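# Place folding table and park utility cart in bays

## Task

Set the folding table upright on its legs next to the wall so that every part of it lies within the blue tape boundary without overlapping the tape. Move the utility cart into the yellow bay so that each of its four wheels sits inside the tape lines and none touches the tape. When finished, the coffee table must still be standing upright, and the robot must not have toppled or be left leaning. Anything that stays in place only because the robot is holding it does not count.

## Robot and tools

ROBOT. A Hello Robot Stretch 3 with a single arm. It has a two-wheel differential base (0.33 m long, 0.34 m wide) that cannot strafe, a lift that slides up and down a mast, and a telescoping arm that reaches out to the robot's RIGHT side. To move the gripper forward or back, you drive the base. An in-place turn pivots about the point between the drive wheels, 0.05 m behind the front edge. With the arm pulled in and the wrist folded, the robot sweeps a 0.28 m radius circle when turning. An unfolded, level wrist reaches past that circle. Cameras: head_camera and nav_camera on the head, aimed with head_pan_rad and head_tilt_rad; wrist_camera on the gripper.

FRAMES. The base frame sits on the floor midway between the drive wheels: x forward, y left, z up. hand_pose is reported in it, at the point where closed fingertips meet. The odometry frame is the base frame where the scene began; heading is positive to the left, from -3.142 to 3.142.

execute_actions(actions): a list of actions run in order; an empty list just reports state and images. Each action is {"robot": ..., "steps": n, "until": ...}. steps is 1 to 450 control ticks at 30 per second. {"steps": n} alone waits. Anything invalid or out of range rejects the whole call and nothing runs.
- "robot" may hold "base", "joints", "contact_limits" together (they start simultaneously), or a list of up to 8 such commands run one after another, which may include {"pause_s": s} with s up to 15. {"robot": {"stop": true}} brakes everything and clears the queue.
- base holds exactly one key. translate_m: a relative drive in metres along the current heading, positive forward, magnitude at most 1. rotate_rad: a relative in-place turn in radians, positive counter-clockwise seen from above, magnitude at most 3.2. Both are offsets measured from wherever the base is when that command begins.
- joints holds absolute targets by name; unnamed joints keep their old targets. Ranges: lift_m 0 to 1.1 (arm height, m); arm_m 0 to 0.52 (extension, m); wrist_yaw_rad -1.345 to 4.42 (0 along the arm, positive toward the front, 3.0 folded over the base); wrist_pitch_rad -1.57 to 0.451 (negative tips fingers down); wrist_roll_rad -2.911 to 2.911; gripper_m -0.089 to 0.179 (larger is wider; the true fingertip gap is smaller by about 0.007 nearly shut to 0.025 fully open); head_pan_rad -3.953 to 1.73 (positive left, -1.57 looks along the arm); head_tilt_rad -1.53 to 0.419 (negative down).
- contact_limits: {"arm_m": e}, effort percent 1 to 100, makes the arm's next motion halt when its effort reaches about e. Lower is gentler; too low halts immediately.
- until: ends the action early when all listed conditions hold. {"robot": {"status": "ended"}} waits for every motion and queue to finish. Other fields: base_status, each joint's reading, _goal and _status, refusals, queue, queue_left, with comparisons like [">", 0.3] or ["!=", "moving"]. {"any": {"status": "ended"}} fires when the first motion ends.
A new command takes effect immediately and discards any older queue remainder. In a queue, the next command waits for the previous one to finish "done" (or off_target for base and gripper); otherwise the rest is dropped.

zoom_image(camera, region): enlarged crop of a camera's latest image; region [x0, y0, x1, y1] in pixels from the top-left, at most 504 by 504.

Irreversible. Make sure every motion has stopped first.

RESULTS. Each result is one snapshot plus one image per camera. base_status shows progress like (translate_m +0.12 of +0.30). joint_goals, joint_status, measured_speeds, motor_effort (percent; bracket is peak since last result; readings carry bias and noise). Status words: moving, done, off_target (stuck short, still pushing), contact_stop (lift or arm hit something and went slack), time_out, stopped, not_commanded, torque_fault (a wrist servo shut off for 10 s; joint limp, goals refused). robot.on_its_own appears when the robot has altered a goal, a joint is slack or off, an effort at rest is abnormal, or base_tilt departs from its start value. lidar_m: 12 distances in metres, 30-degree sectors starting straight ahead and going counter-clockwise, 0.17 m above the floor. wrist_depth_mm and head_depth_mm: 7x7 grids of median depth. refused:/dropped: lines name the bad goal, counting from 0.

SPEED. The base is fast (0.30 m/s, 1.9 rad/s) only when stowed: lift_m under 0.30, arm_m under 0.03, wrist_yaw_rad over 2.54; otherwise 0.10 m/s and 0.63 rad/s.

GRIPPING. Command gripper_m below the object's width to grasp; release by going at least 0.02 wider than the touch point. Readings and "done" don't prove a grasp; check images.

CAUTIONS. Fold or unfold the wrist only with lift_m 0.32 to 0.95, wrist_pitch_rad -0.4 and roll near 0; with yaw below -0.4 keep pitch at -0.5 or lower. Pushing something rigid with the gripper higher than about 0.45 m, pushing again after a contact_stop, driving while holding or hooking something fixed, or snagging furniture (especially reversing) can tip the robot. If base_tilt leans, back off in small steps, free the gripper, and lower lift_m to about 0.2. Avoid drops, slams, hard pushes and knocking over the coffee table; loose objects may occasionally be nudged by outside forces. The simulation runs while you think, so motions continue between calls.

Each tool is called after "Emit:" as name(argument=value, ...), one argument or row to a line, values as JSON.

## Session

Emit:
execute_actions(
  actions=[
    {"robot":{"joints":{"head_tilt_rad":-0.7}},"steps":450,"until":{"robot":{"status":"ended"}}},
  ],
)

Scene clock: 0.97 s.
robot.base_odometry: x=+0.000 y=+0.000 heading=+0.000 (m, m, rad; robot's odometry frame)
robot.turned_by_wheels: +0.000 (rad since the last result)
robot.turned_by_imu: +0.000 (rad since the last result)
robot.base_tilt: forward=+2.2 right=-1.4 (deg)
robot.lidar_m: 1.53 1.61 1.59 1.10 0.87 0.87 0.98 0.97 0.97 1.06 2.90 1.21
robot.head_depth_mm: 2611 1568 1675 1750 1629 1364 1196 / 2809 3038 1987 1903 1623 1375 1193 / 2586 2920 2574 2006 1635 1373 1195 / 2266 2531 2579 2006 1631 1378 1198 / 2015 2218 2399 2003 1633 1385 1200 / 1817 1993 2203 2009 1632 1378 1202 / 1651 1806 1950 1998 1637 1383 1203
robot.base_status: not_commanded
robot.joint_positions: lift_m=+0.567 arm_m=-0.002 wrist_yaw_rad=+2.797 wrist_pitch_rad=-0.527 wrist_roll_rad=-0.001 gripper_m=+0.037 head_pan_rad=+0.010 head_tilt_rad=-0.691
robot.joint_goals: lift_m=+0.567 arm_m=-0.002 wrist_yaw_rad=+2.797 wrist_pitch_rad=-0.527 wrist_roll_rad=-0.001 gripper_m=+0.037 head_pan_rad=+0.010 head_tilt_rad=-0.700
robot.joint_status: lift_m=not_commanded arm_m=not_commanded wrist_yaw_rad=not_commanded wrist_pitch_rad=not_commanded wrist_roll_rad=not_commanded gripper_m=not_commanded head_pan_rad=not_commanded head_tilt_rad=done
robot.measured_speeds: translate_m=+0.000 rotate_rad=+0.000 lift_m=+0.000 arm_m=+0.000 wrist_yaw_rad=+0.000 wrist_pitch_rad=+0.000 wrist_roll_rad=+0.000 head_pan_rad=+0.000 head_tilt_rad=+0.000
robot: refusals=0 queue=done queue_left=0
robot.motor_effort: left_wheel=+0(1) right_wheel=-1(1) lift_m=+35(35) arm_m=+0(0) wrist_yaw_rad=+0(0) wrist_pitch_rad=+6(6) wrist_roll_rad=+0(0) gripper_m=+0(1) head_pan_rad=+0(0) head_tilt_rad=-4(29) (%)
robot.hand_pose: x=+0.0495 y=+0.0544 z=+0.5563 quat_wxyz=(+0.299, +0.704, +0.065, +0.642) (m; robot's base frame)
robot.wrist_depth_mm: 898 - - - - - - / 950 - - - - - - / - - - - - - - / - - - - - - - / - 910 921 903 927 937 952 / 741 796 - 782 821 781 821 / 665 - 678 696 695 712 719
pictures: head_camera (sideways: a quarter turn clockwise sets it upright), nav_camera (sideways: a quarter turn counterclockwise sets it upright), wrist_camera
Images, in order (width x height): head_camera 896x504, nav_camera 672x504, wrist_camera 644x364.

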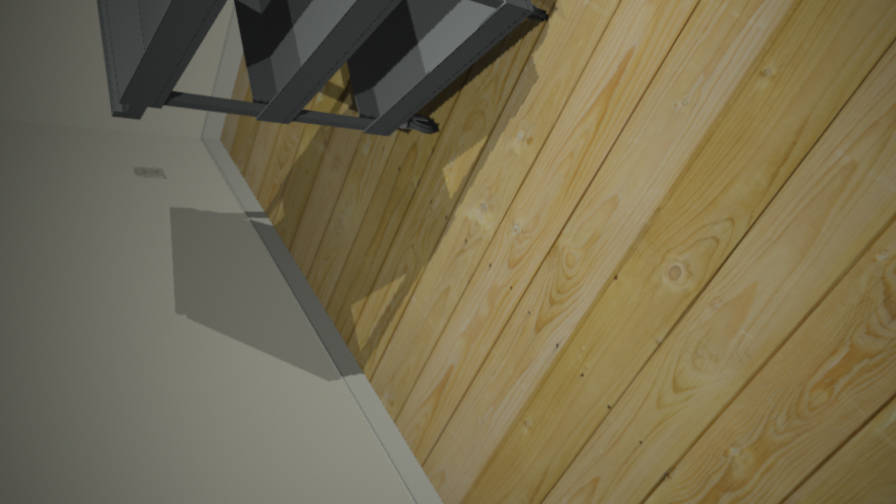

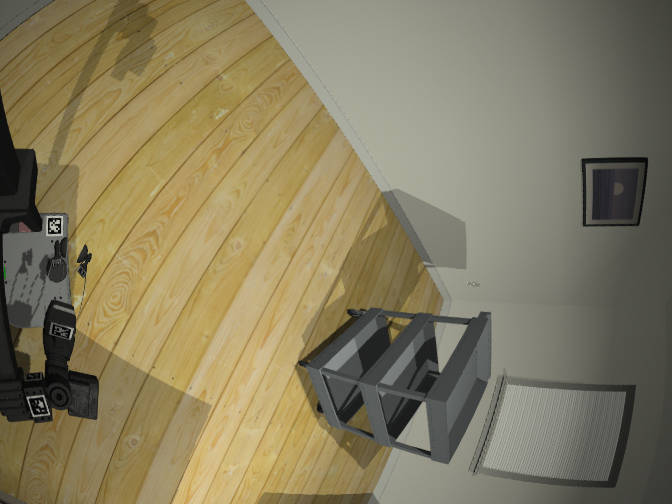

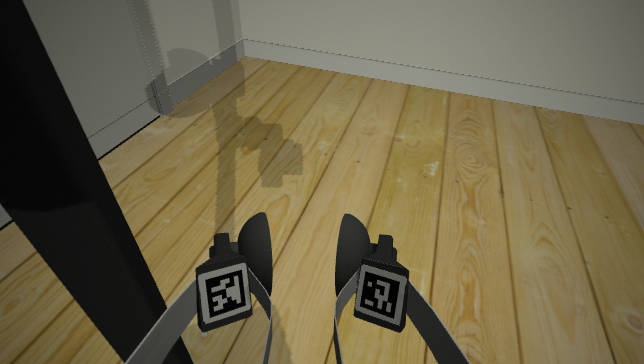

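Emit:
execute_actions(
  actions=[
    {"robot":[{"joints":{"lift_m":0.28,"wrist_pitch_rad":-0.4,"wrist_yaw_rad":2.95,"head_pan_rad":-0.3}},{"base":{"rotate_rad":-1.15}},{"base":{"translate_m":0.7}},{"base":{"translate_m":0.6}}],"steps":450,"until":{"robot":{"status":"ended"}}},
  ],
)

Scene clock: 14.40 s.
robot.base_odometry: x=+0.531 y=-1.187 heading=-1.150 (m, m, rad; robot's odometry frame)
robot.turned_by_wheels: -1.150 (rad since the last result)
robot.turned_by_imu: -1.159 (rad since the last result)
robot.base_tilt: forward=+2.2 right=-1.4 (deg)
robot.lidar_m: 1.38 1.71 1.81 0.73 0.78 2.31 2.10 1.21 0.50 0.44 1.03 0.53
robot.head_depth_mm: 2535 2755 1078 842 691 1287 1186 / 2620 2923 1084 845 748 1379 1174 / 2335 2596 1090 849 1549 1376 1194 / 2115 2249 1090 879 1628 1373 1195 / 1905 1530 1094 1839 1628 1380 1193 / 1782 1541 1098 1950 1626 1386 1204 / 1655 1729 1198 1941 1639 1397 1202
robot.base_status: done (translate_m +0.6000 of +0.6000)
robot.joint_positions: lift_m=+0.280 arm_m=-0.002 wrist_yaw_rad=+2.948 wrist_pitch_rad=-0.419 wrist_roll_rad=-0.001 gripper_m=+0.037 head_pan_rad=-0.293 head_tilt_rad=-0.692
robot.joint_goals: lift_m=+0.280 arm_m=-0.002 wrist_yaw_rad=+2.950 wrist_pitch_rad=-0.400 wrist_roll_rad=-0.001 gripper_m=+0.037 head_pan_rad=-0.300 head_tilt_rad=-0.700
robot.joint_status: lift_m=done arm_m=not_commanded wrist_yaw_rad=done wrist_pitch_rad=done wrist_roll_rad=not_commanded gripper_m=not_commanded head_pan_rad=done head_tilt_rad=done
robot.measured_speeds: translate_m=+0.000 rotate_rad=+0.000 lift_m=+0.000 arm_m=+0.000 wrist_yaw_rad=+0.000 wrist_pitch_rad=+0.000 wrist_roll_rad=+0.000 head_pan_rad=+0.000 head_tilt_rad=+0.000
robot: refusals=0 queue=done queue_left=0
robot.motor_effort: left_wheel=+1(7) right_wheel=-3(7) lift_m=+23(34) arm_m=-1(1) wrist_yaw_rad=+2(3) wrist_pitch_rad=+8(9) wrist_roll_rad=+0(0) gripper_m=+0(0) head_pan_rad=-3(23) head_tilt_rad=-3(3) (%)
robot.hand_pose: x=+0.0219 y=+0.0775 z=+0.2928 quat_wxyz=(+0.214, +0.702, +0.080, +0.675) (m; robot's base frame)
robot.wrist_depth_mm: - - - - - - - / - 723 768 - - - - / 875 - 915 946 978 995 - / 687 - 721 723 759 764 781 / 575 - 620 600 610 629 633 / 491 496 - 522 531 524 532 / - - - 434 437 451 453
pictures: head_camera (sideways: a quarter turn clockwise sets it upright), nav_camera (sideways: a quarter turn counterclockwise sets it upright), wrist_camera
Images, in order (width x height): head_camera 896x504, nav_camera 672x504, wrist_camera 644x364.

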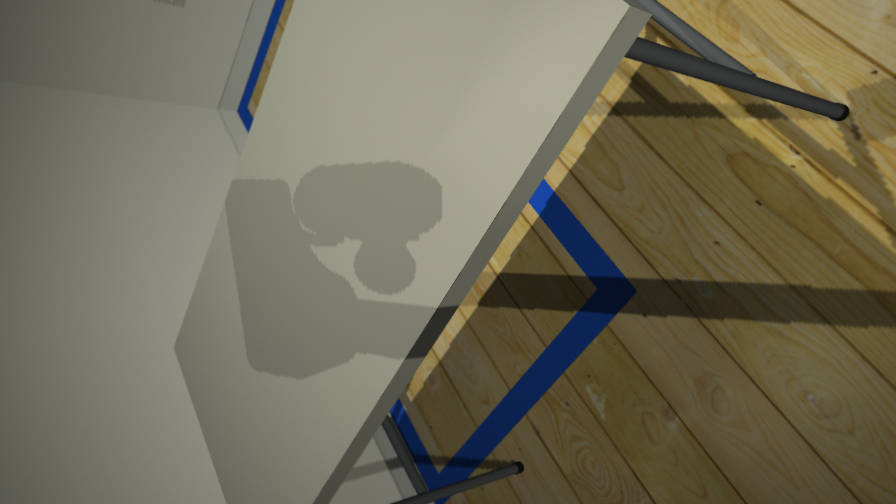

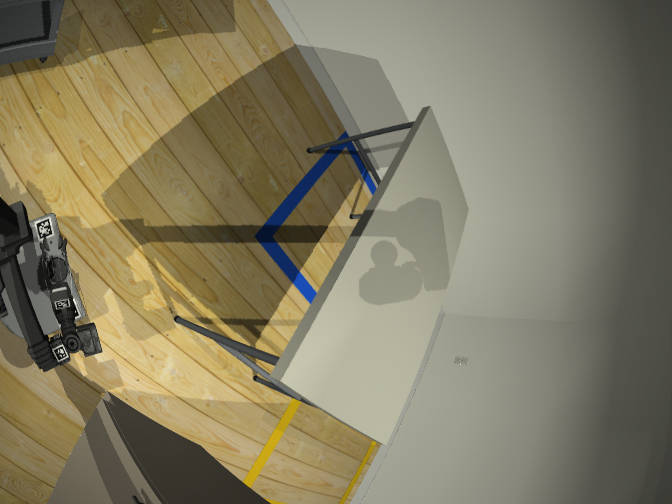

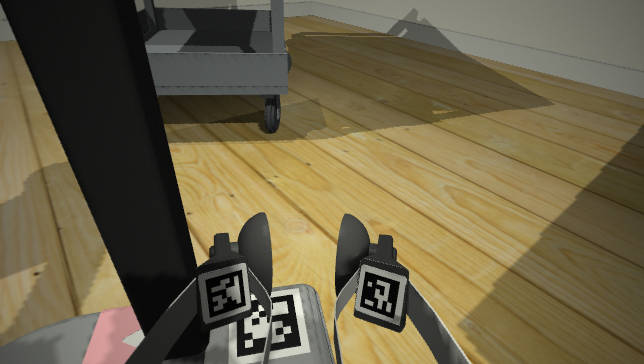

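Emit:
execute_actions(
  actions=[
    {"robot":[{"base":{"translate_m":0.21}},{"base":{"rotate_rad":-1.07},"joints":{"head_pan_rad":0.2,"head_tilt_rad":-1.1}},{"base":{"translate_m":0.27}},{"joints":{"lift_m":0.31}},{"base":{"translate_m":0.3}},{"base":{"rotate_rad":0.15}},{"base":{"translate_m":0.25}}],"steps":450,"until":{"robot":{"status":"ended"}}},
    {"steps":300,"until":{"robot":{"status":"ended"}}},
  ],
)

Scene clock: 32.20 s.
robot.base_odometry: x=+0.153 y=-2.052 heading=-2.070 (m, m, rad; robot's odometry frame)
robot.turned_by_wheels: -0.920 (rad since the last result)
robot.turned_by_imu: -0.927 (rad since the last result)
robot.base_tilt: forward=+2.2 right=-1.3 (deg)
robot.lidar_m: 0.55 1.78 1.22 1.08 1.62 1.53 1.56 0.59 0.48 0.48 1.50 1.75
robot.head_depth_mm: 1624 1771 1573 1423 1303 1201 1117 / 1704 1774 1572 1431 1307 1198 1138 / 1758 1788 1537 616 554 503 474 / 1841 1772 665 601 548 504 475 / 1905 1776 666 600 549 504 475 / 1937 1774 666 603 550 505 476 / 1975 1789 668 602 550 507 479
robot.base_status: done (translate_m +0.2499 of +0.2500)
robot.joint_positions: lift_m=+0.310 arm_m=-0.002 wrist_yaw_rad=+2.948 wrist_pitch_rad=-0.419 wrist_roll_rad=-0.001 gripper_m=+0.037 head_pan_rad=+0.193 head_tilt_rad=-1.088
robot.joint_goals: lift_m=+0.310 arm_m=-0.002 wrist_yaw_rad=+2.950 wrist_pitch_rad=-0.400 wrist_roll_rad=-0.001 gripper_m=+0.037 head_pan_rad=+0.200 head_tilt_rad=-1.100
robot.joint_status: lift_m=done arm_m=not_commanded wrist_yaw_rad=done wrist_pitch_rad=done wrist_roll_rad=not_commanded gripper_m=not_commanded head_pan_rad=done head_tilt_rad=done
robot.measured_speeds: translate_m=+0.000 rotate_rad=+0.000 lift_m=+0.000 arm_m=+0.000 wrist_yaw_rad=+0.000 wrist_pitch_rad=+0.000 wrist_roll_rad=+0.000 head_pan_rad=+0.000 head_tilt_rad=+0.000
robot: refusals=0 queue=done queue_left=0
robot.motor_effort: left_wheel=+3(12) right_wheel=+16(23) lift_m=+44(46) arm_m=-1(1) wrist_yaw_rad=+2(1) wrist_pitch_rad=+8(9) wrist_roll_rad=+1(1) gripper_m=+0(0) head_pan_rad=+3(27) head_tilt_rad=-4(27) (%)
robot.hand_pose: x=+0.0219 y=+0.0775 z=+0.3221 quat_wxyz=(+0.213, +0.702, +0.080, +0.675) (m; robot's base frame)
robot.wrist_depth_mm: - - - - - - - / - - - - - - - / 938 - 984 - - - - / 754 - 783 789 798 824 825 / 619 - 653 647 665 678 56 / 518 516 - 548 565 563 54 / 468 - - 473 465 468 54
pictures: head_camera (sideways: a quarter turn clockwise sets it upright), nav_camera (sideways: a quarter turn counterclockwise sets it upright), wrist_camera
Images, in order (width x height): head_camera 896x504, nav_camera 672x504, wrist_camera 644x364.

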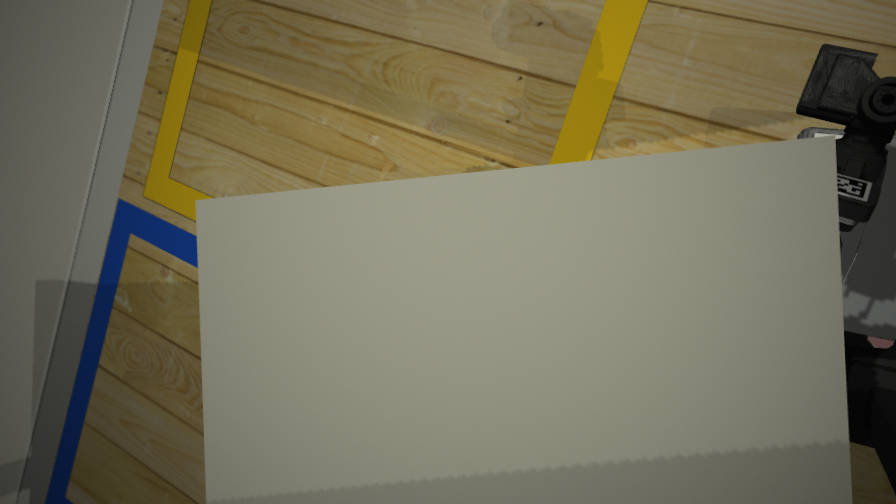

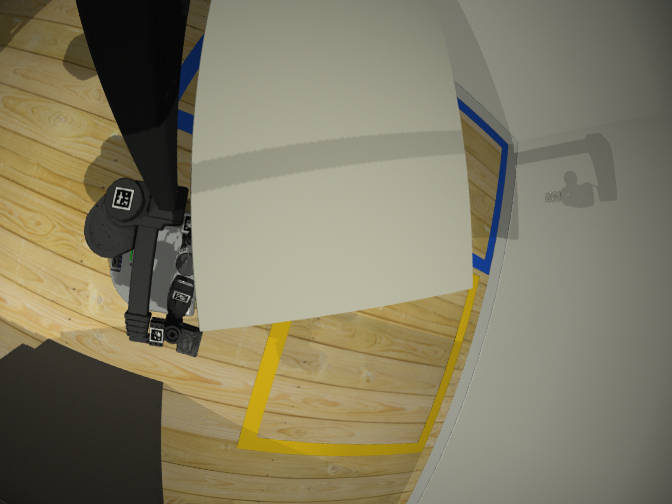

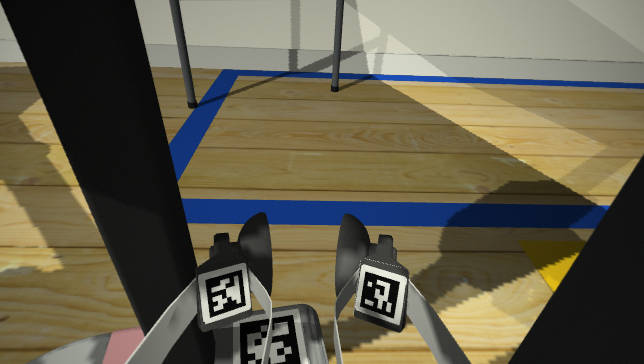

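Emit:
execute_actions(
  actions=[
    {"robot":[{"base":{"rotate_rad":0.12}},{"base":{"translate_m":0.25}},{"base":{"rotate_rad":0.2}},{"base":{"translate_m":0.25}}],"steps":450,"until":{"robot":{"status":"ended"}}},
  ],
)

Scene clock: 41.50 s.
robot.base_odometry: x=+0.016 y=-2.530 heading=-1.751 (m, m, rad; robot's odometry frame)
robot.turned_by_wheels: +0.320 (rad since the last result)
robot.turned_by_imu: +0.326 (rad since the last result)
robot.base_tilt: forward=+2.2 right=-1.4 (deg)
robot.lidar_m: 0.55 1.33 1.27 1.06 1.76 1.98 0.99 0.80 1.52 1.46 1.26 1.22
robot.head_depth_mm: 1246 1450 1584 1426 1308 1202 1116 / 1341 1594 1578 1438 1307 1194 480 / 1455 1692 1578 1379 553 503 474 / 1594 1735 663 600 547 504 472 / 1744 1781 664 600 550 505 472 / 1630 1749 666 602 550 505 474 / 1485 1605 666 603 550 506 474
robot.base_status: done (translate_m +0.2499 of +0.2500)
robot.joint_positions: lift_m=+0.310 arm_m=-0.002 wrist_yaw_rad=+2.948 wrist_pitch_rad=-0.419 wrist_roll_rad=-0.001 gripper_m=+0.037 head_pan_rad=+0.193 head_tilt_rad=-1.088
robot.joint_goals: lift_m=+0.310 arm_m=-0.002 wrist_yaw_rad=+2.950 wrist_pitch_rad=-0.400 wrist_roll_rad=-0.001 gripper_m=+0.037 head_pan_rad=+0.200 head_tilt_rad=-1.100
robot.joint_status: lift_m=done arm_m=not_commanded wrist_yaw_rad=done wrist_pitch_rad=done wrist_roll_rad=not_commanded gripper_m=not_commanded head_pan_rad=done head_tilt_rad=done
robot.measured_speeds: translate_m=+0.000 rotate_rad=+0.000 lift_m=+0.000 arm_m=+0.000 wrist_yaw_rad=+0.000 wrist_pitch_rad=+0.000 wrist_roll_rad=+0.000 head_pan_rad=+0.000 head_tilt_rad=+0.000
robot: refusals=0 queue=done queue_left=0
robot.motor_effort: left_wheel=+3(9) right_wheel=+16(24) lift_m=+45(45) arm_m=-1(1) wrist_yaw_rad=+1(1) wrist_pitch_rad=+8(8) wrist_roll_rad=+0(0) gripper_m=+0(0) head_pan_rad=+3(4) head_tilt_rad=-5(5) (%)
robot.hand_pose: x=+0.0219 y=+0.0775 z=+0.3221 quat_wxyz=(+0.213, +0.702, +0.080, +0.675) (m; robot's base frame)
robot.wrist_depth_mm: - - - - - - - / - - - - - - - / 934 - 997 - - - - / 748 - 775 799 809 835 828 / 622 - 662 649 654 672 678 / 522 525 - 540 568 569 562 / 469 - - 472 469 490 485
pictures: head_camera (sideways: a quarter turn clockwise sets it upright), nav_camera (sideways: a quarter turn counterclockwise sets it upright), wrist_camera
Images, in order (width x height): head_camera 896x504, nav_camera 672x504, wrist_camera 644x364.

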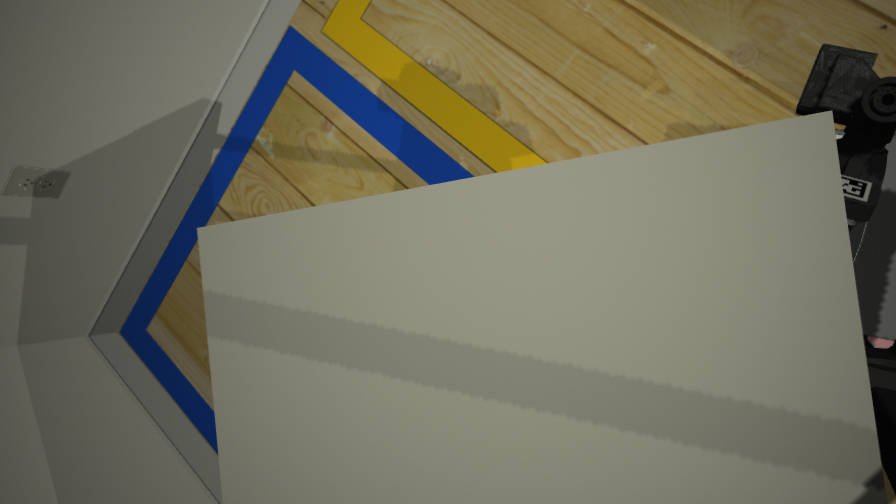

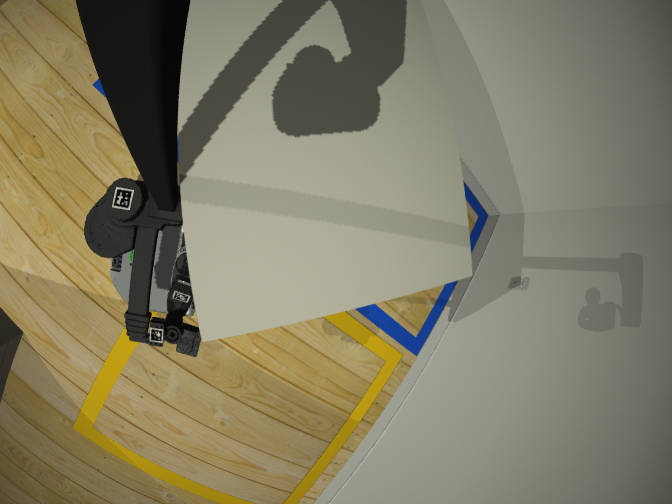

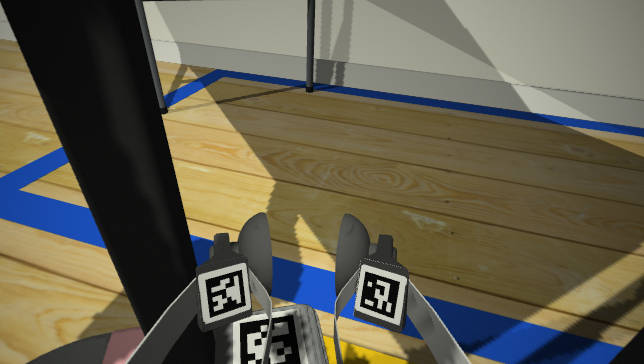

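Emit:
execute_actions(
  actions=[
    {"robot":[{"base":{"rotate_rad":0.2}},{"base":{"translate_m":0.25}},{"base":{"rotate_rad":0.2}},{"base":{"translate_m":0.15}}],"steps":450,"until":{"robot":{"status":"ended"}}},
  ],
)

Scene clock: 50.17 s.
robot.base_odometry: x=+0.053 y=-2.926 heading=-1.350 (m, m, rad; robot's odometry frame)
robot.turned_by_wheels: +0.400 (rad since the last result)
robot.turned_by_imu: +0.407 (rad since the last result)
robot.base_tilt: forward=+2.2 right=-1.3 (deg)
robot.lidar_m: 0.55 0.99 1.00 1.02 2.36 2.30 1.19 1.68 1.55 1.01 0.93 0.93
robot.head_depth_mm: 1234 1400 1530 1424 1306 1206 1100 / 1299 1578 1571 1414 554 503 471 / 1212 1386 663 599 547 504 472 / 1146 1271 664 599 548 504 472 / 1077 1219 665 602 550 504 470 / 1019 1146 667 602 551 504 471 / 964 1084 667 603 550 507 469
robot.base_status: done (translate_m +0.1499 of +0.1500)
robot.joint_positions: lift_m=+0.310 arm_m=-0.002 wrist_yaw_rad=+2.948 wrist_pitch_rad=-0.419 wrist_roll_rad=-0.001 gripper_m=+0.037 head_pan_rad=+0.193 head_tilt_rad=-1.088
robot.joint_goals: lift_m=+0.310 arm_m=-0.002 wrist_yaw_rad=+2.950 wrist_pitch_rad=-0.400 wrist_roll_rad=-0.001 gripper_m=+0.037 head_pan_rad=+0.200 head_tilt_rad=-1.100
robot.joint_status: lift_m=done arm_m=not_commanded wrist_yaw_rad=done wrist_pitch_rad=done wrist_roll_rad=not_commanded gripper_m=not_commanded head_pan_rad=done head_tilt_rad=done
robot.measured_speeds: translate_m=+0.000 rotate_rad=+0.000 lift_m=+0.000 arm_m=+0.000 wrist_yaw_rad=+0.000 wrist_pitch_rad=+0.000 wrist_roll_rad=+0.000 head_pan_rad=+0.000 head_tilt_rad=+0.000
robot: refusals=0 queue=done queue_left=0
robot.on_its_own: right_wheel is at rest, and its effort (+20) is outside its rest range (-18 to +18)
robot.motor_effort: left_wheel=+1(18) right_wheel=+20(27) lift_m=+45(45) arm_m=-1(1) wrist_yaw_rad=+1(1) wrist_pitch_rad=+9(8) wrist_roll_rad=+0(0) gripper_m=+0(0) head_pan_rad=+2(2) head_tilt_rad=-5(5) (%)
robot.hand_pose: x=+0.0219 y=+0.0775 z=+0.3221 quat_wxyz=(+0.213, +0.702, +0.080, +0.675) (m; robot's base frame)
robot.wrist_depth_mm: - - - - - 872 771 / - - - - - 920 799 / 950 - - - - 962 831 / 740 - 787 786 798 818 826 / 617 - 661 637 659 668 671 / 518 514 - 544 566 561 564 / 465 - - 481 466 483 484
pictures: head_camera (sideways: a quarter turn clockwise sets it upright), nav_camera (sideways: a quarter turn counterclockwise sets it upright), wrist_camera
Images, in order (width x height): head_camera 896x504, nav_camera 672x504, wrist_camera 644x364.

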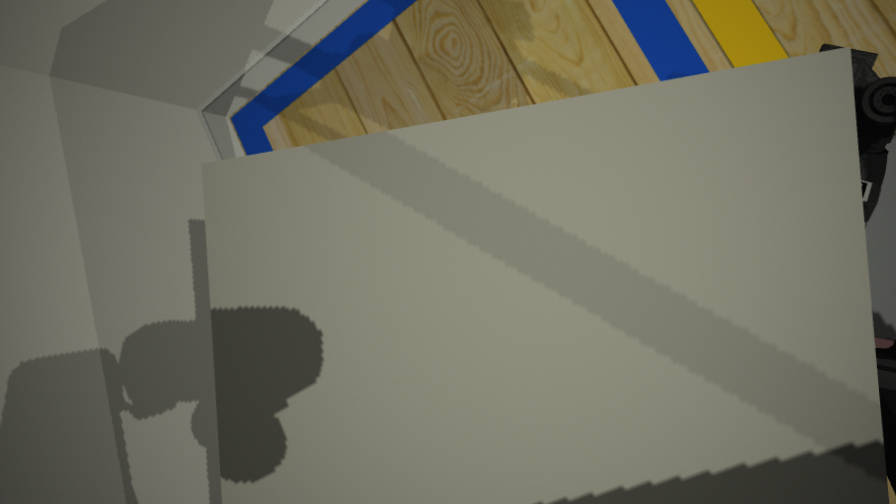

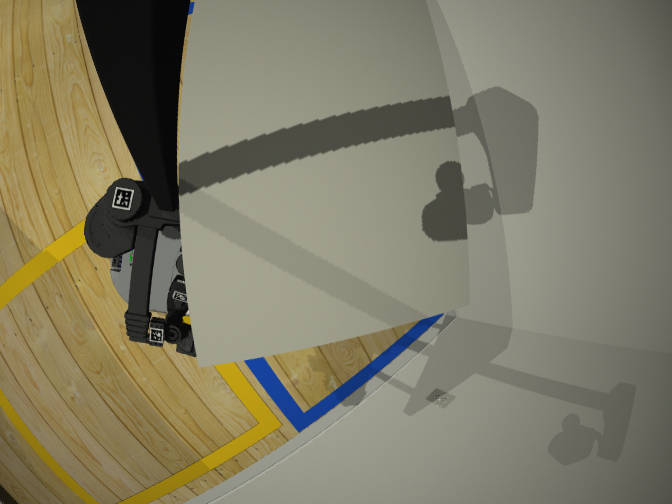

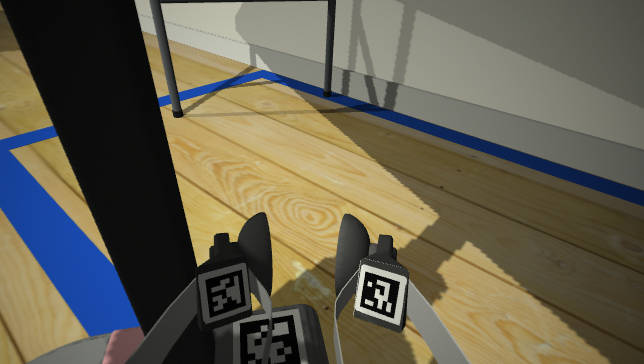

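Emit:
execute_actions(
  actions=[
    {"robot":[{"base":{"translate_m":-0.27},"joints":{"lift_m":0.28}},{"base":{"rotate_rad":-1.32}},{"base":{"translate_m":0.27}},{"base":{"rotate_rad":1.76},"joints":{"head_pan_rad":0.2,"head_tilt_rad":-1.2}},{"joints":{"lift_m":0.31}}],"steps":450,"until":{"robot":{"status":"ended"}}},
  ],
)

Scene clock: 61.67 s.
robot.base_odometry: x=-0.246 y=-2.785 heading=-0.910 (m, m, rad; robot's odometry frame)
robot.turned_by_wheels: +0.440 (rad since the last result)
robot.turned_by_imu: +0.450 (rad since the last result)
robot.base_tilt: forward=+2.2 right=-1.4 (deg)
robot.lidar_m: 0.31 1.32 1.26 2.35 1.21 1.01 1.67 1.35 0.96 0.84 0.84 0.99
robot.head_depth_mm: 1484 1594 1467 1370 1267 1188 1121 / 732 1555 1461 1364 1272 1207 - / 729 668 635 1371 1281 1216 - / 730 669 615 991 1271 1217 - / 732 668 618 1360 1268 1217 - / 732 670 622 1369 1280 1200 - / 734 672 633 1371 1280 1195 -
robot.base_status: done (rotate_rad +1.7599 of +1.7600)
robot.joint_positions: lift_m=+0.310 arm_m=-0.002 wrist_yaw_rad=+2.948 wrist_pitch_rad=-0.419 wrist_roll_rad=-0.001 gripper_m=+0.037 head_pan_rad=+0.194 head_tilt_rad=-1.186
robot.joint_goals: lift_m=+0.310 arm_m=-0.002 wrist_yaw_rad=+2.950 wrist_pitch_rad=-0.400 wrist_roll_rad=-0.001 gripper_m=+0.037 head_pan_rad=+0.200 head_tilt_rad=-1.200
robot.joint_status: lift_m=done arm_m=not_commanded wrist_yaw_rad=done wrist_pitch_rad=done wrist_roll_rad=not_commanded gripper_m=not_commanded head_pan_rad=done head_tilt_rad=done
robot.measured_speeds: translate_m=+0.000 rotate_rad=+0.000 lift_m=+0.000 arm_m=+0.000 wrist_yaw_rad=+0.000 wrist_pitch_rad=+0.000 wrist_roll_rad=+0.000 head_pan_rad=+0.000 head_tilt_rad=+0.000
robot: refusals=0 queue=done queue_left=0
robot.motor_effort: left_wheel=-2(7) right_wheel=+2(21) lift_m=+44(47) arm_m=-1(1) wrist_yaw_rad=+1(1) wrist_pitch_rad=+8(8) wrist_roll_rad=+0(0) gripper_m=+0(0) head_pan_rad=+3(4) head_tilt_rad=-6(14) (%)
robot.hand_pose: x=+0.0219 y=+0.0775 z=+0.3221 quat_wxyz=(+0.213, +0.702, +0.080, +0.675) (m; robot's base frame)
robot.wrist_depth_mm: - - - - - - - / - - - - - - - / 954 - - - - - - / 739 - 771 788 806 831 821 / 615 - 658 651 649 674 679 / 525 527 - 543 569 558 566 / 468 - - 478 471 487 487
pictures: head_camera (sideways: a quarter turn clockwise sets it upright), nav_camera (sideways: a quarter turn counterclockwise sets it upright), wrist_camera
Images, in order (width x height): head_camera 896x504, nav_camera 672x504, wrist_camera 644x364.

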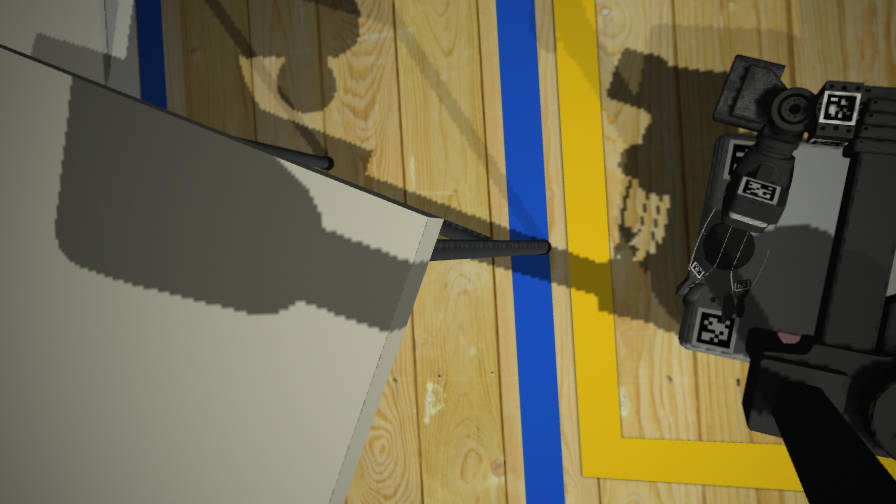

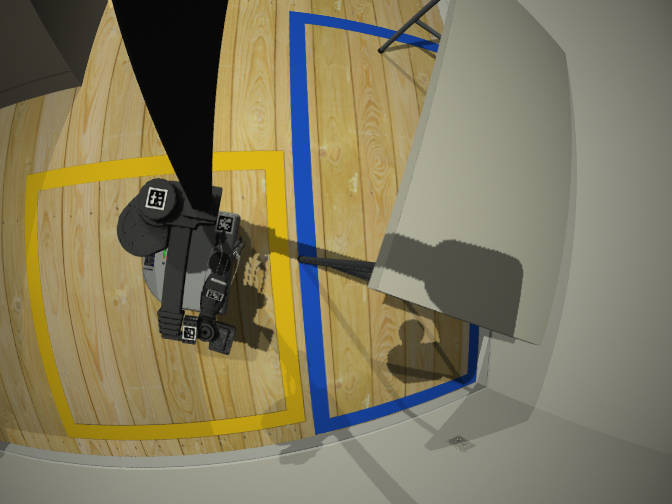

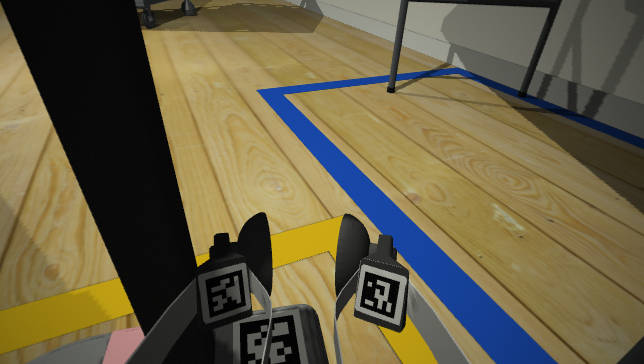

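Emit:
execute_actions(
  actions=[
    {"robot":[{"base":{"translate_m":0.46}},{"base":{"translate_m":-0.42},"joints":{"lift_m":0.28}},{"base":{"rotate_rad":1.79},"joints":{"head_pan_rad":-1.57,"head_tilt_rad":-1.0}},{"base":{"translate_m":1.0}},{"joints":{"lift_m":0.34}},{"joints":{"wrist_yaw_rad":0,"gripper_m":0.15}},{"joints":{"wrist_pitch_rad":0,"lift_m":0.1}}],"steps":450,"until":{"robot":{"status":"ended"}}},
    {"steps":450,"until":{"robot":{"status":"ended"}}},
  ],
)

Scene clock: 85.20 s.
robot.base_odometry: x=+0.415 y=-2.046 heading=+0.880 (m, m, rad; robot's odometry frame)
robot.turned_by_wheels: +1.790 (rad since the last result)
robot.turned_by_imu: +1.828 (rad since the last result)
robot.base_tilt: forward=+2.3 right=-1.4 (deg)
robot.lidar_m: 1.35 1.63 0.71 0.68 0.71 1.91 1.83 1.18 1.31 0.70 1.31 1.78
robot.head_depth_mm: 965 822 1646 1498 1343 1219 1118 / 976 824 1674 1504 1344 1218 - / 972 825 1681 1498 1343 1237 - / 1171 829 1618 1486 1350 1235 - / 1213 1453 1670 1512 1344 1222 1115 / 1219 1451 1659 1520 1352 1228 1118 / 1215 1450 1661 1515 1364 1224 1118
robot.base_status: done (translate_m +1.0000 of +1.0000)
robot.joint_positions: lift_m=+0.100 arm_m=-0.002 wrist_yaw_rad=+0.003 wrist_pitch_rad=-0.022 wrist_roll_rad=-0.001 gripper_m=+0.150 head_pan_rad=-1.563 head_tilt_rad=-1.001
robot.joint_goals: lift_m=+0.100 arm_m=-0.002 wrist_yaw_rad=+0.000 wrist_pitch_rad=+0.000 wrist_roll_rad=-0.001 gripper_m=+0.150 head_pan_rad=-1.570 head_tilt_rad=-1.000
robot.joint_status: lift_m=done arm_m=not_commanded wrist_yaw_rad=done wrist_pitch_rad=done wrist_roll_rad=not_commanded gripper_m=done head_pan_rad=done head_tilt_rad=done
robot.measured_speeds: translate_m=+0.000 rotate_rad=+0.000 lift_m=+0.000 arm_m=+0.000 wrist_yaw_rad=+0.000 wrist_pitch_rad=+0.000 wrist_roll_rad=+0.000 head_pan_rad=+0.000 head_tilt_rad=+0.000
robot: refusals=0 queue=done queue_left=0
robot.motor_effort: left_wheel=-2(15) right_wheel=+2(18) lift_m=+23(46) arm_m=-2(1) wrist_yaw_rad=-2(11) wrist_pitch_rad=+10(10) wrist_roll_rad=+1(0) gripper_m=+0(82) head_pan_rad=-2(34) head_tilt_rad=+0(11) (%)
robot.hand_pose: x=-0.0207 y=-0.3983 z=+0.2093 quat_wxyz=(+0.708, +0.009, -0.706, -0.007) (m; robot's base frame)
robot.wrist_depth_mm: 936 965 940 960 944 981 982 / 972 984 987 922 991 998 - / 984 - 991 - - - - / 997 - - - - - - / 759 818 779 749 820 903 859 / 565 549 544 553 565 - 572 / 380 415 422 429 433 415 440
pictures: head_camera (sideways: a quarter turn clockwise sets it upright), nav_camera (sideways: a quarter turn counterclockwise sets it upright), wrist_camera
Images, in order (width x height): head_camera 896x504, nav_camera 672x504, wrist_camera 644x364.

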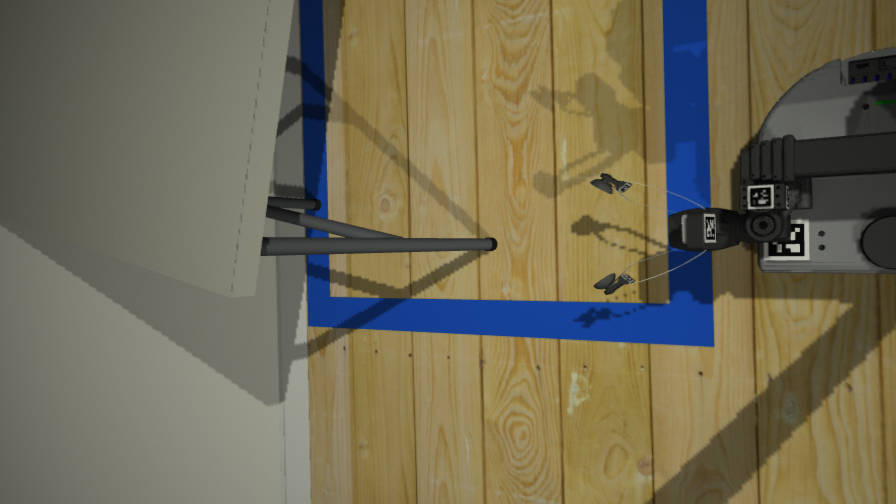

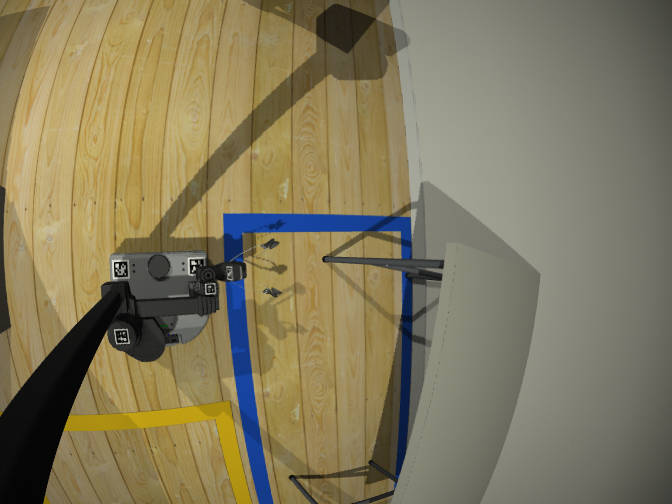

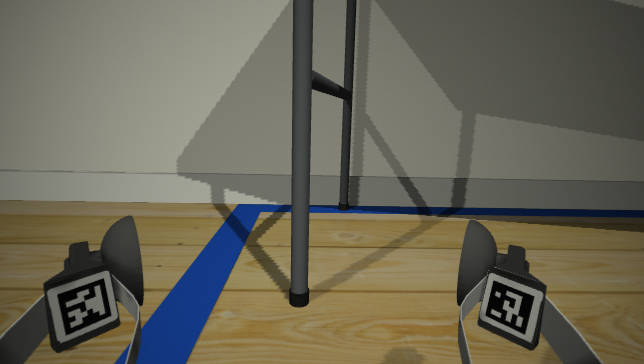

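Emit:
execute_actions(
  actions=[
    {"robot":{"joints":{"arm_m":0.31}},"steps":200,"until":{"robot":{"status":"ended"}}},
  ],
)

Scene clock: 89.77 s.
robot.base_odometry: x=+0.415 y=-2.046 heading=+0.880 (m, m, rad; robot's odometry frame)
robot.turned_by_wheels: +0.000 (rad since the last result)
robot.turned_by_imu: +0.001 (rad since the last result)
robot.base_tilt: forward=+2.2 right=-1.3 (deg)
robot.lidar_m: 1.35 1.63 0.71 0.68 0.71 1.90 1.84 1.18 1.32 1.20 1.31 1.77
robot.head_depth_mm: 969 820 1633 1499 1334 1212 1124 / 970 825 1671 1512 1344 1219 - / 974 828 1676 1496 1345 1234 - / 1169 829 1623 1506 1333 1220 - / 1217 1456 1665 1513 1349 1229 1121 / 1220 1450 1658 1527 1356 1226 1116 / 1212 1444 1657 1508 1356 1228 1122
robot.base_status: done (translate_m +1.0000 of +1.0000)
robot.joint_positions: lift_m=+0.100 arm_m=+0.310 wrist_yaw_rad=+0.002 wrist_pitch_rad=-0.022 wrist_roll_rad=-0.001 gripper_m=+0.150 head_pan_rad=-1.563 head_tilt_rad=-1.001
robot.joint_goals: lift_m=+0.100 arm_m=+0.310 wrist_yaw_rad=+0.000 wrist_pitch_rad=+0.000 wrist_roll_rad=-0.001 gripper_m=+0.150 head_pan_rad=-1.570 head_tilt_rad=-1.000
robot.joint_status: lift_m=done arm_m=done wrist_yaw_rad=done wrist_pitch_rad=done wrist_roll_rad=not_commanded gripper_m=done head_pan_rad=done head_tilt_rad=done
robot.measured_speeds: translate_m=+0.000 rotate_rad=+0.000 lift_m=+0.000 arm_m=+0.000 wrist_yaw_rad=+0.000 wrist_pitch_rad=+0.000 wrist_roll_rad=+0.000 head_pan_rad=+0.000 head_tilt_rad=+0.000
robot: refusals=0 queue=done queue_left=0
robot.motor_effort: left_wheel=-2(2) right_wheel=+2(2) lift_m=+22(22) arm_m=+5(5) wrist_yaw_rad=-1(2) wrist_pitch_rad=+10(10) wrist_roll_rad=+1(0) gripper_m=+0(0) head_pan_rad=-2(3) head_tilt_rad=+0(0) (%)
robot.hand_pose: x=-0.0210 y=-0.7103 z=+0.2095 quat_wxyz=(+0.708, +0.009, -0.706, -0.007) (m; robot's base frame)
robot.wrist_depth_mm: 646 644 651 181 665 671 678 / 667 676 670 504 687 699 698 / 686 692 700 699 720 720 720 / 703 709 712 721 725 732 749 / 700 727 706 672 740 725 765 / 563 541 521 522 558 - 576 / 378 414 401 410 428 415 438
pictures: head_camera (sideways: a quarter turn clockwise sets it upright), nav_camera (sideways: a quarter turn counterclockwise sets it upright), wrist_camera
Images, in order (width x height): head_camera 896x504, nav_camera 672x504, wrist_camera 644x364.

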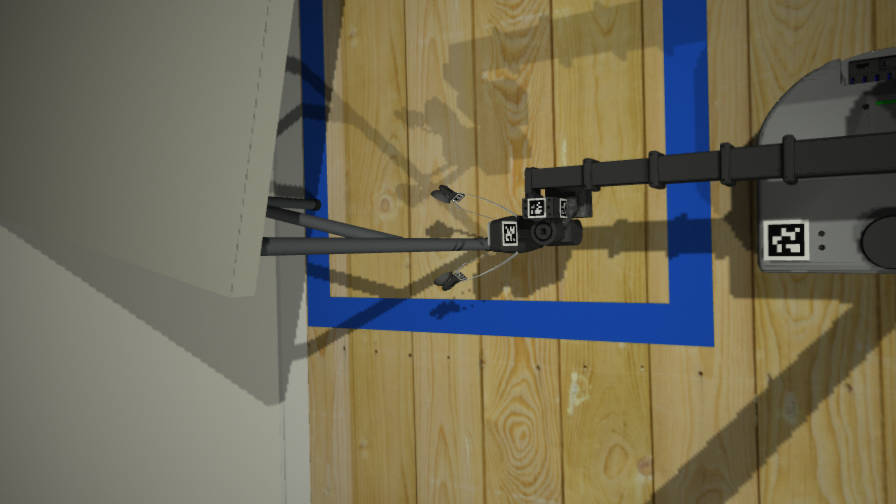

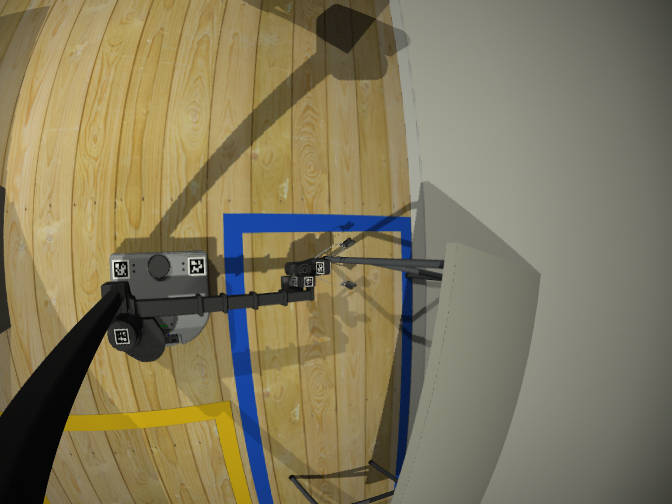

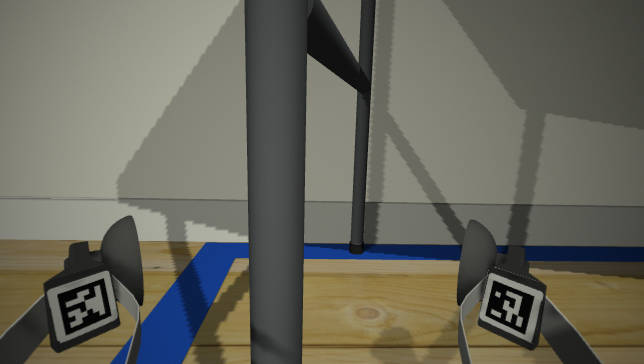

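Emit:
execute_actions(
  actions=[
    {"robot":[{"joints":{"arm_m":0.295}},{"joints":{"gripper_m":-0.025}},{"joints":{"arm_m":0.11}}],"steps":300,"until":{"robot":{"status":"ended"}}},
  ],
)

Scene clock: 95.23 s.
robot.base_odometry: x=+0.415 y=-2.046 heading=+0.880 (m, m, rad; robot's odometry frame)
robot.turned_by_wheels: +0.000 (rad since the last result)
robot.turned_by_imu: +0.001 (rad since the last result)
robot.base_tilt: forward=+2.2 right=-1.4 (deg)
robot.lidar_m: 1.35 1.63 0.71 0.68 0.71 1.91 1.83 1.18 1.31 1.26 1.31 1.78
robot.head_depth_mm: 965 822 1639 1504 1338 1219 1118 / 971 825 1656 1500 1341 1216 - / 975 828 1674 1509 1344 1244 - / 1171 828 1616 1482 1348 1219 - / 1220 1448 1657 1515 1351 1222 1117 / 1221 1457 1668 1521 1350 1225 1117 / 1215 1434 1665 1521 1358 1218 1119
robot.base_status: done (translate_m +1.0000 of +1.0000)
robot.joint_positions: lift_m=+0.100 arm_m=+0.110 wrist_yaw_rad=+0.040 wrist_pitch_rad=-0.021 wrist_roll_rad=-0.001 gripper_m=-0.025 head_pan_rad=-1.563 head_tilt_rad=-1.001
robot.joint_goals: lift_m=+0.100 arm_m=+0.110 wrist_yaw_rad=+0.042 wrist_pitch_rad=+0.000 wrist_roll_rad=-0.001 gripper_m=-0.025 head_pan_rad=-1.570 head_tilt_rad=-1.000
robot.joint_status: lift_m=done arm_m=done wrist_yaw_rad=done wrist_pitch_rad=done wrist_roll_rad=not_commanded gripper_m=done head_pan_rad=done head_tilt_rad=done
robot.measured_speeds: translate_m=+0.000 rotate_rad=+0.000 lift_m=+0.000 arm_m=+0.000 wrist_yaw_rad=+0.000 wrist_pitch_rad=+0.000 wrist_roll_rad=+0.000 head_pan_rad=+0.000 head_tilt_rad=+0.000
robot: refusals=0 queue=done queue_left=0
robot.on_its_own: wrist_yaw_rad is held at +0.042, not at your +0.000, by its stall guard, which is not easing now
robot.motor_effort: left_wheel=-2(3) right_wheel=+2(13) lift_m=+22(22) arm_m=-5(9) wrist_yaw_rad=+1(20) wrist_pitch_rad=+10(10) wrist_roll_rad=+0(0) gripper_m=-10(94) head_pan_rad=-1(3) head_tilt_rad=+0(1) (%)
robot.hand_pose: x=-0.0112 y=-0.5108 z=+0.2097 quat_wxyz=(+0.708, +0.022, -0.706, +0.007) (m; robot's base frame)
robot.wrist_depth_mm: 844 848 859 839 851 853 853 / 887 886 878 871 859 864 890 / 895 926 899 885 901 909 902 / 933 922 913 933 916 919 937 / 749 769 798 870 820 815 850 / 535 538 592 - 566 571 582 / 414 421 406 406 429 436 441
pictures: head_camera (sideways: a quarter turn clockwise sets it upright), nav_camera (sideways: a quarter turn counterclockwise sets it upright), wrist_camera
Images, in order (width x height): head_camera 896x504, nav_camera 672x504, wrist_camera 644x364.

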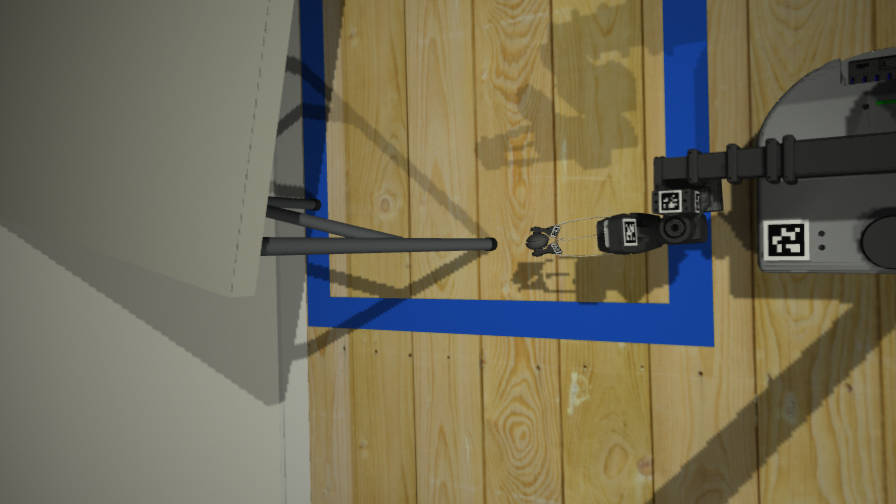

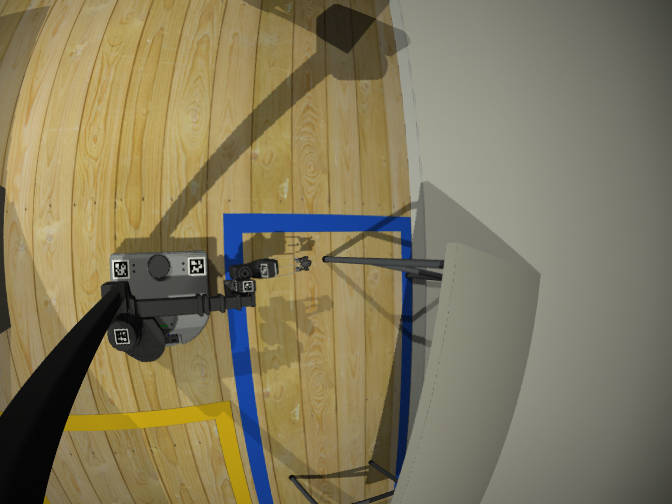

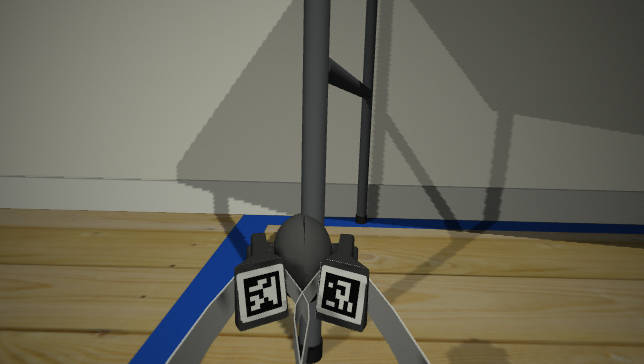

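Emit:
execute_actions(
  actions=[
    {"robot":[{"joints":{"gripper_m":0.12,"wrist_yaw_rad":0}},{"joints":{"arm_m":0.35}},{"joints":{"gripper_m":-0.03}},{"joints":{"arm_m":0.13}}],"steps":400,"until":{"robot":{"status":"ended"}}},
  ],
)

Scene clock: 105.03 s.
robot.base_odometry: x=+0.415 y=-2.046 heading=+0.880 (m, m, rad; robot's odometry frame)
robot.turned_by_wheels: +0.000 (rad since the last result)
robot.turned_by_imu: +0.002 (rad since the last result)
robot.base_tilt: forward=+2.2 right=-1.4 (deg)
robot.lidar_m: 1.35 1.63 0.71 0.68 0.71 1.91 1.84 1.81 1.31 1.26 1.31 1.77
robot.head_depth_mm: 966 822 712 1481 1344 1225 1118 / 974 825 717 1477 1346 1216 - / 973 826 716 1481 1344 1207 - / 1144 848 720 1462 1347 1222 - / 1216 1454 1670 1511 1355 1223 1119 / 1225 1453 1650 1514 1356 1221 1118 / 1220 1448 1669 1514 1359 1227 1123
robot.base_status: done (translate_m +1.0000 of +1.0000)
robot.joint_positions: lift_m=+0.100 arm_m=+0.131 wrist_yaw_rad=+0.010 wrist_pitch_rad=-0.022 wrist_roll_rad=-0.001 gripper_m=-0.029 head_pan_rad=-1.563 head_tilt_rad=-1.000
robot.joint_goals: lift_m=+0.100 arm_m=+0.130 wrist_yaw_rad=+0.009 wrist_pitch_rad=+0.000 wrist_roll_rad=-0.001 gripper_m=-0.030 head_pan_rad=-1.570 head_tilt_rad=-1.000
robot.joint_status: lift_m=done arm_m=done wrist_yaw_rad=done wrist_pitch_rad=done wrist_roll_rad=not_commanded gripper_m=done head_pan_rad=done head_tilt_rad=done
robot.measured_speeds: translate_m=+0.000 rotate_rad=+0.000 lift_m=+0.000 arm_m=+0.000 wrist_yaw_rad=+0.000 wrist_pitch_rad=+0.000 wrist_roll_rad=+0.000 head_pan_rad=+0.000 head_tilt_rad=+0.000
robot: refusals=0 queue=done queue_left=0
robot.on_its_own: arm_m is at rest, and its effort (-20) is outside its rest range (-14 to +14)
robot.motor_effort: left_wheel=-1(7) right_wheel=+1(23) lift_m=+24(24) arm_m=-20(25) wrist_yaw_rad=-1(27) wrist_pitch_rad=+10(10) wrist_roll_rad=+0(0) gripper_m=-20(100) head_pan_rad=-3(3) head_tilt_rad=+0(0) (%)
robot.hand_pose: x=-0.0190 y=-0.5319 z=+0.2094 quat_wxyz=(+0.708, +0.011, -0.706, -0.005) (m; robot's base frame)
robot.wrist_depth_mm: 816 837 825 109 837 835 846 / 834 824 841 113 862 868 853 / 865 875 865 116 876 899 916 / 867 889 892 120 909 917 946 / 753 760 840 123 811 829 830 / 533 542 559 126 568 578 579 / 412 417 402 133 428 438 440
pictures: head_camera (sideways: a quarter turn clockwise sets it upright), nav_camera (sideways: a quarter turn counterclockwise sets it upright), wrist_camera
Images, in order (width x height): head_camera 896x504, nav_camera 672x504, wrist_camera 644x364.

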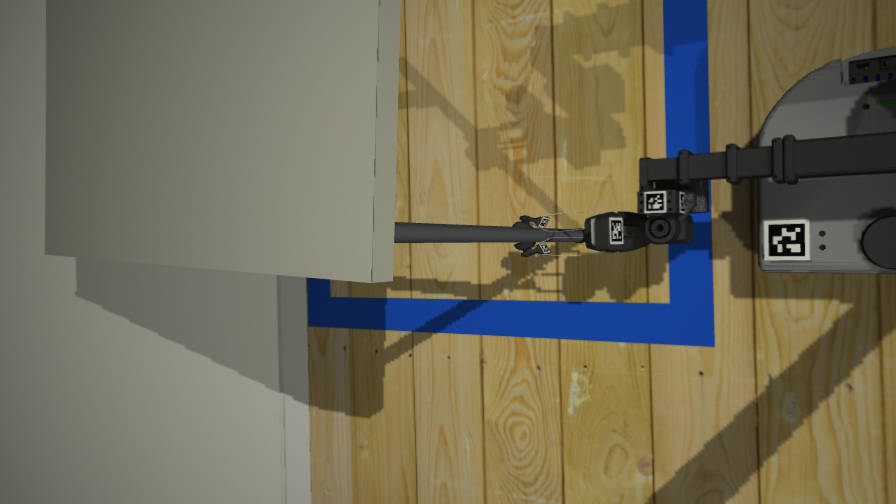

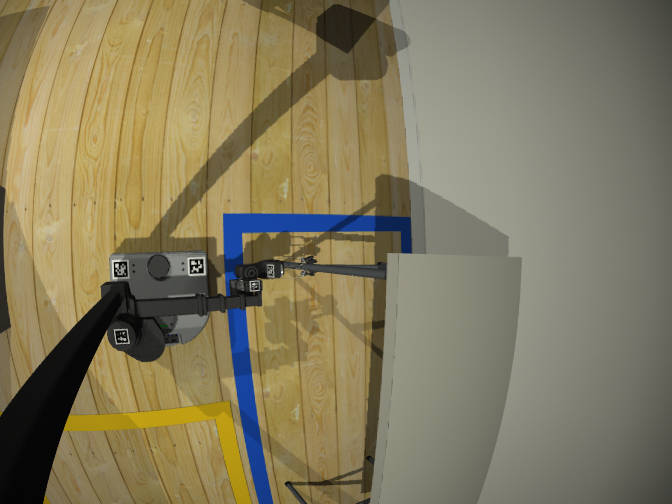

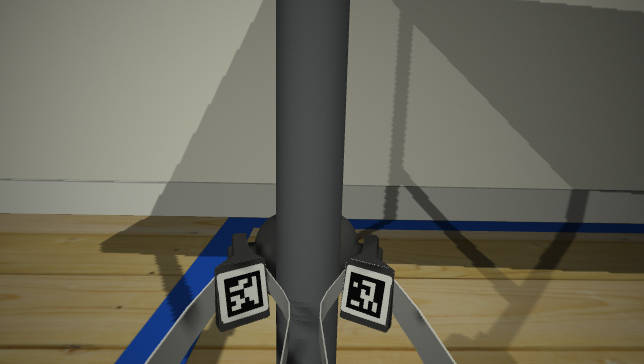

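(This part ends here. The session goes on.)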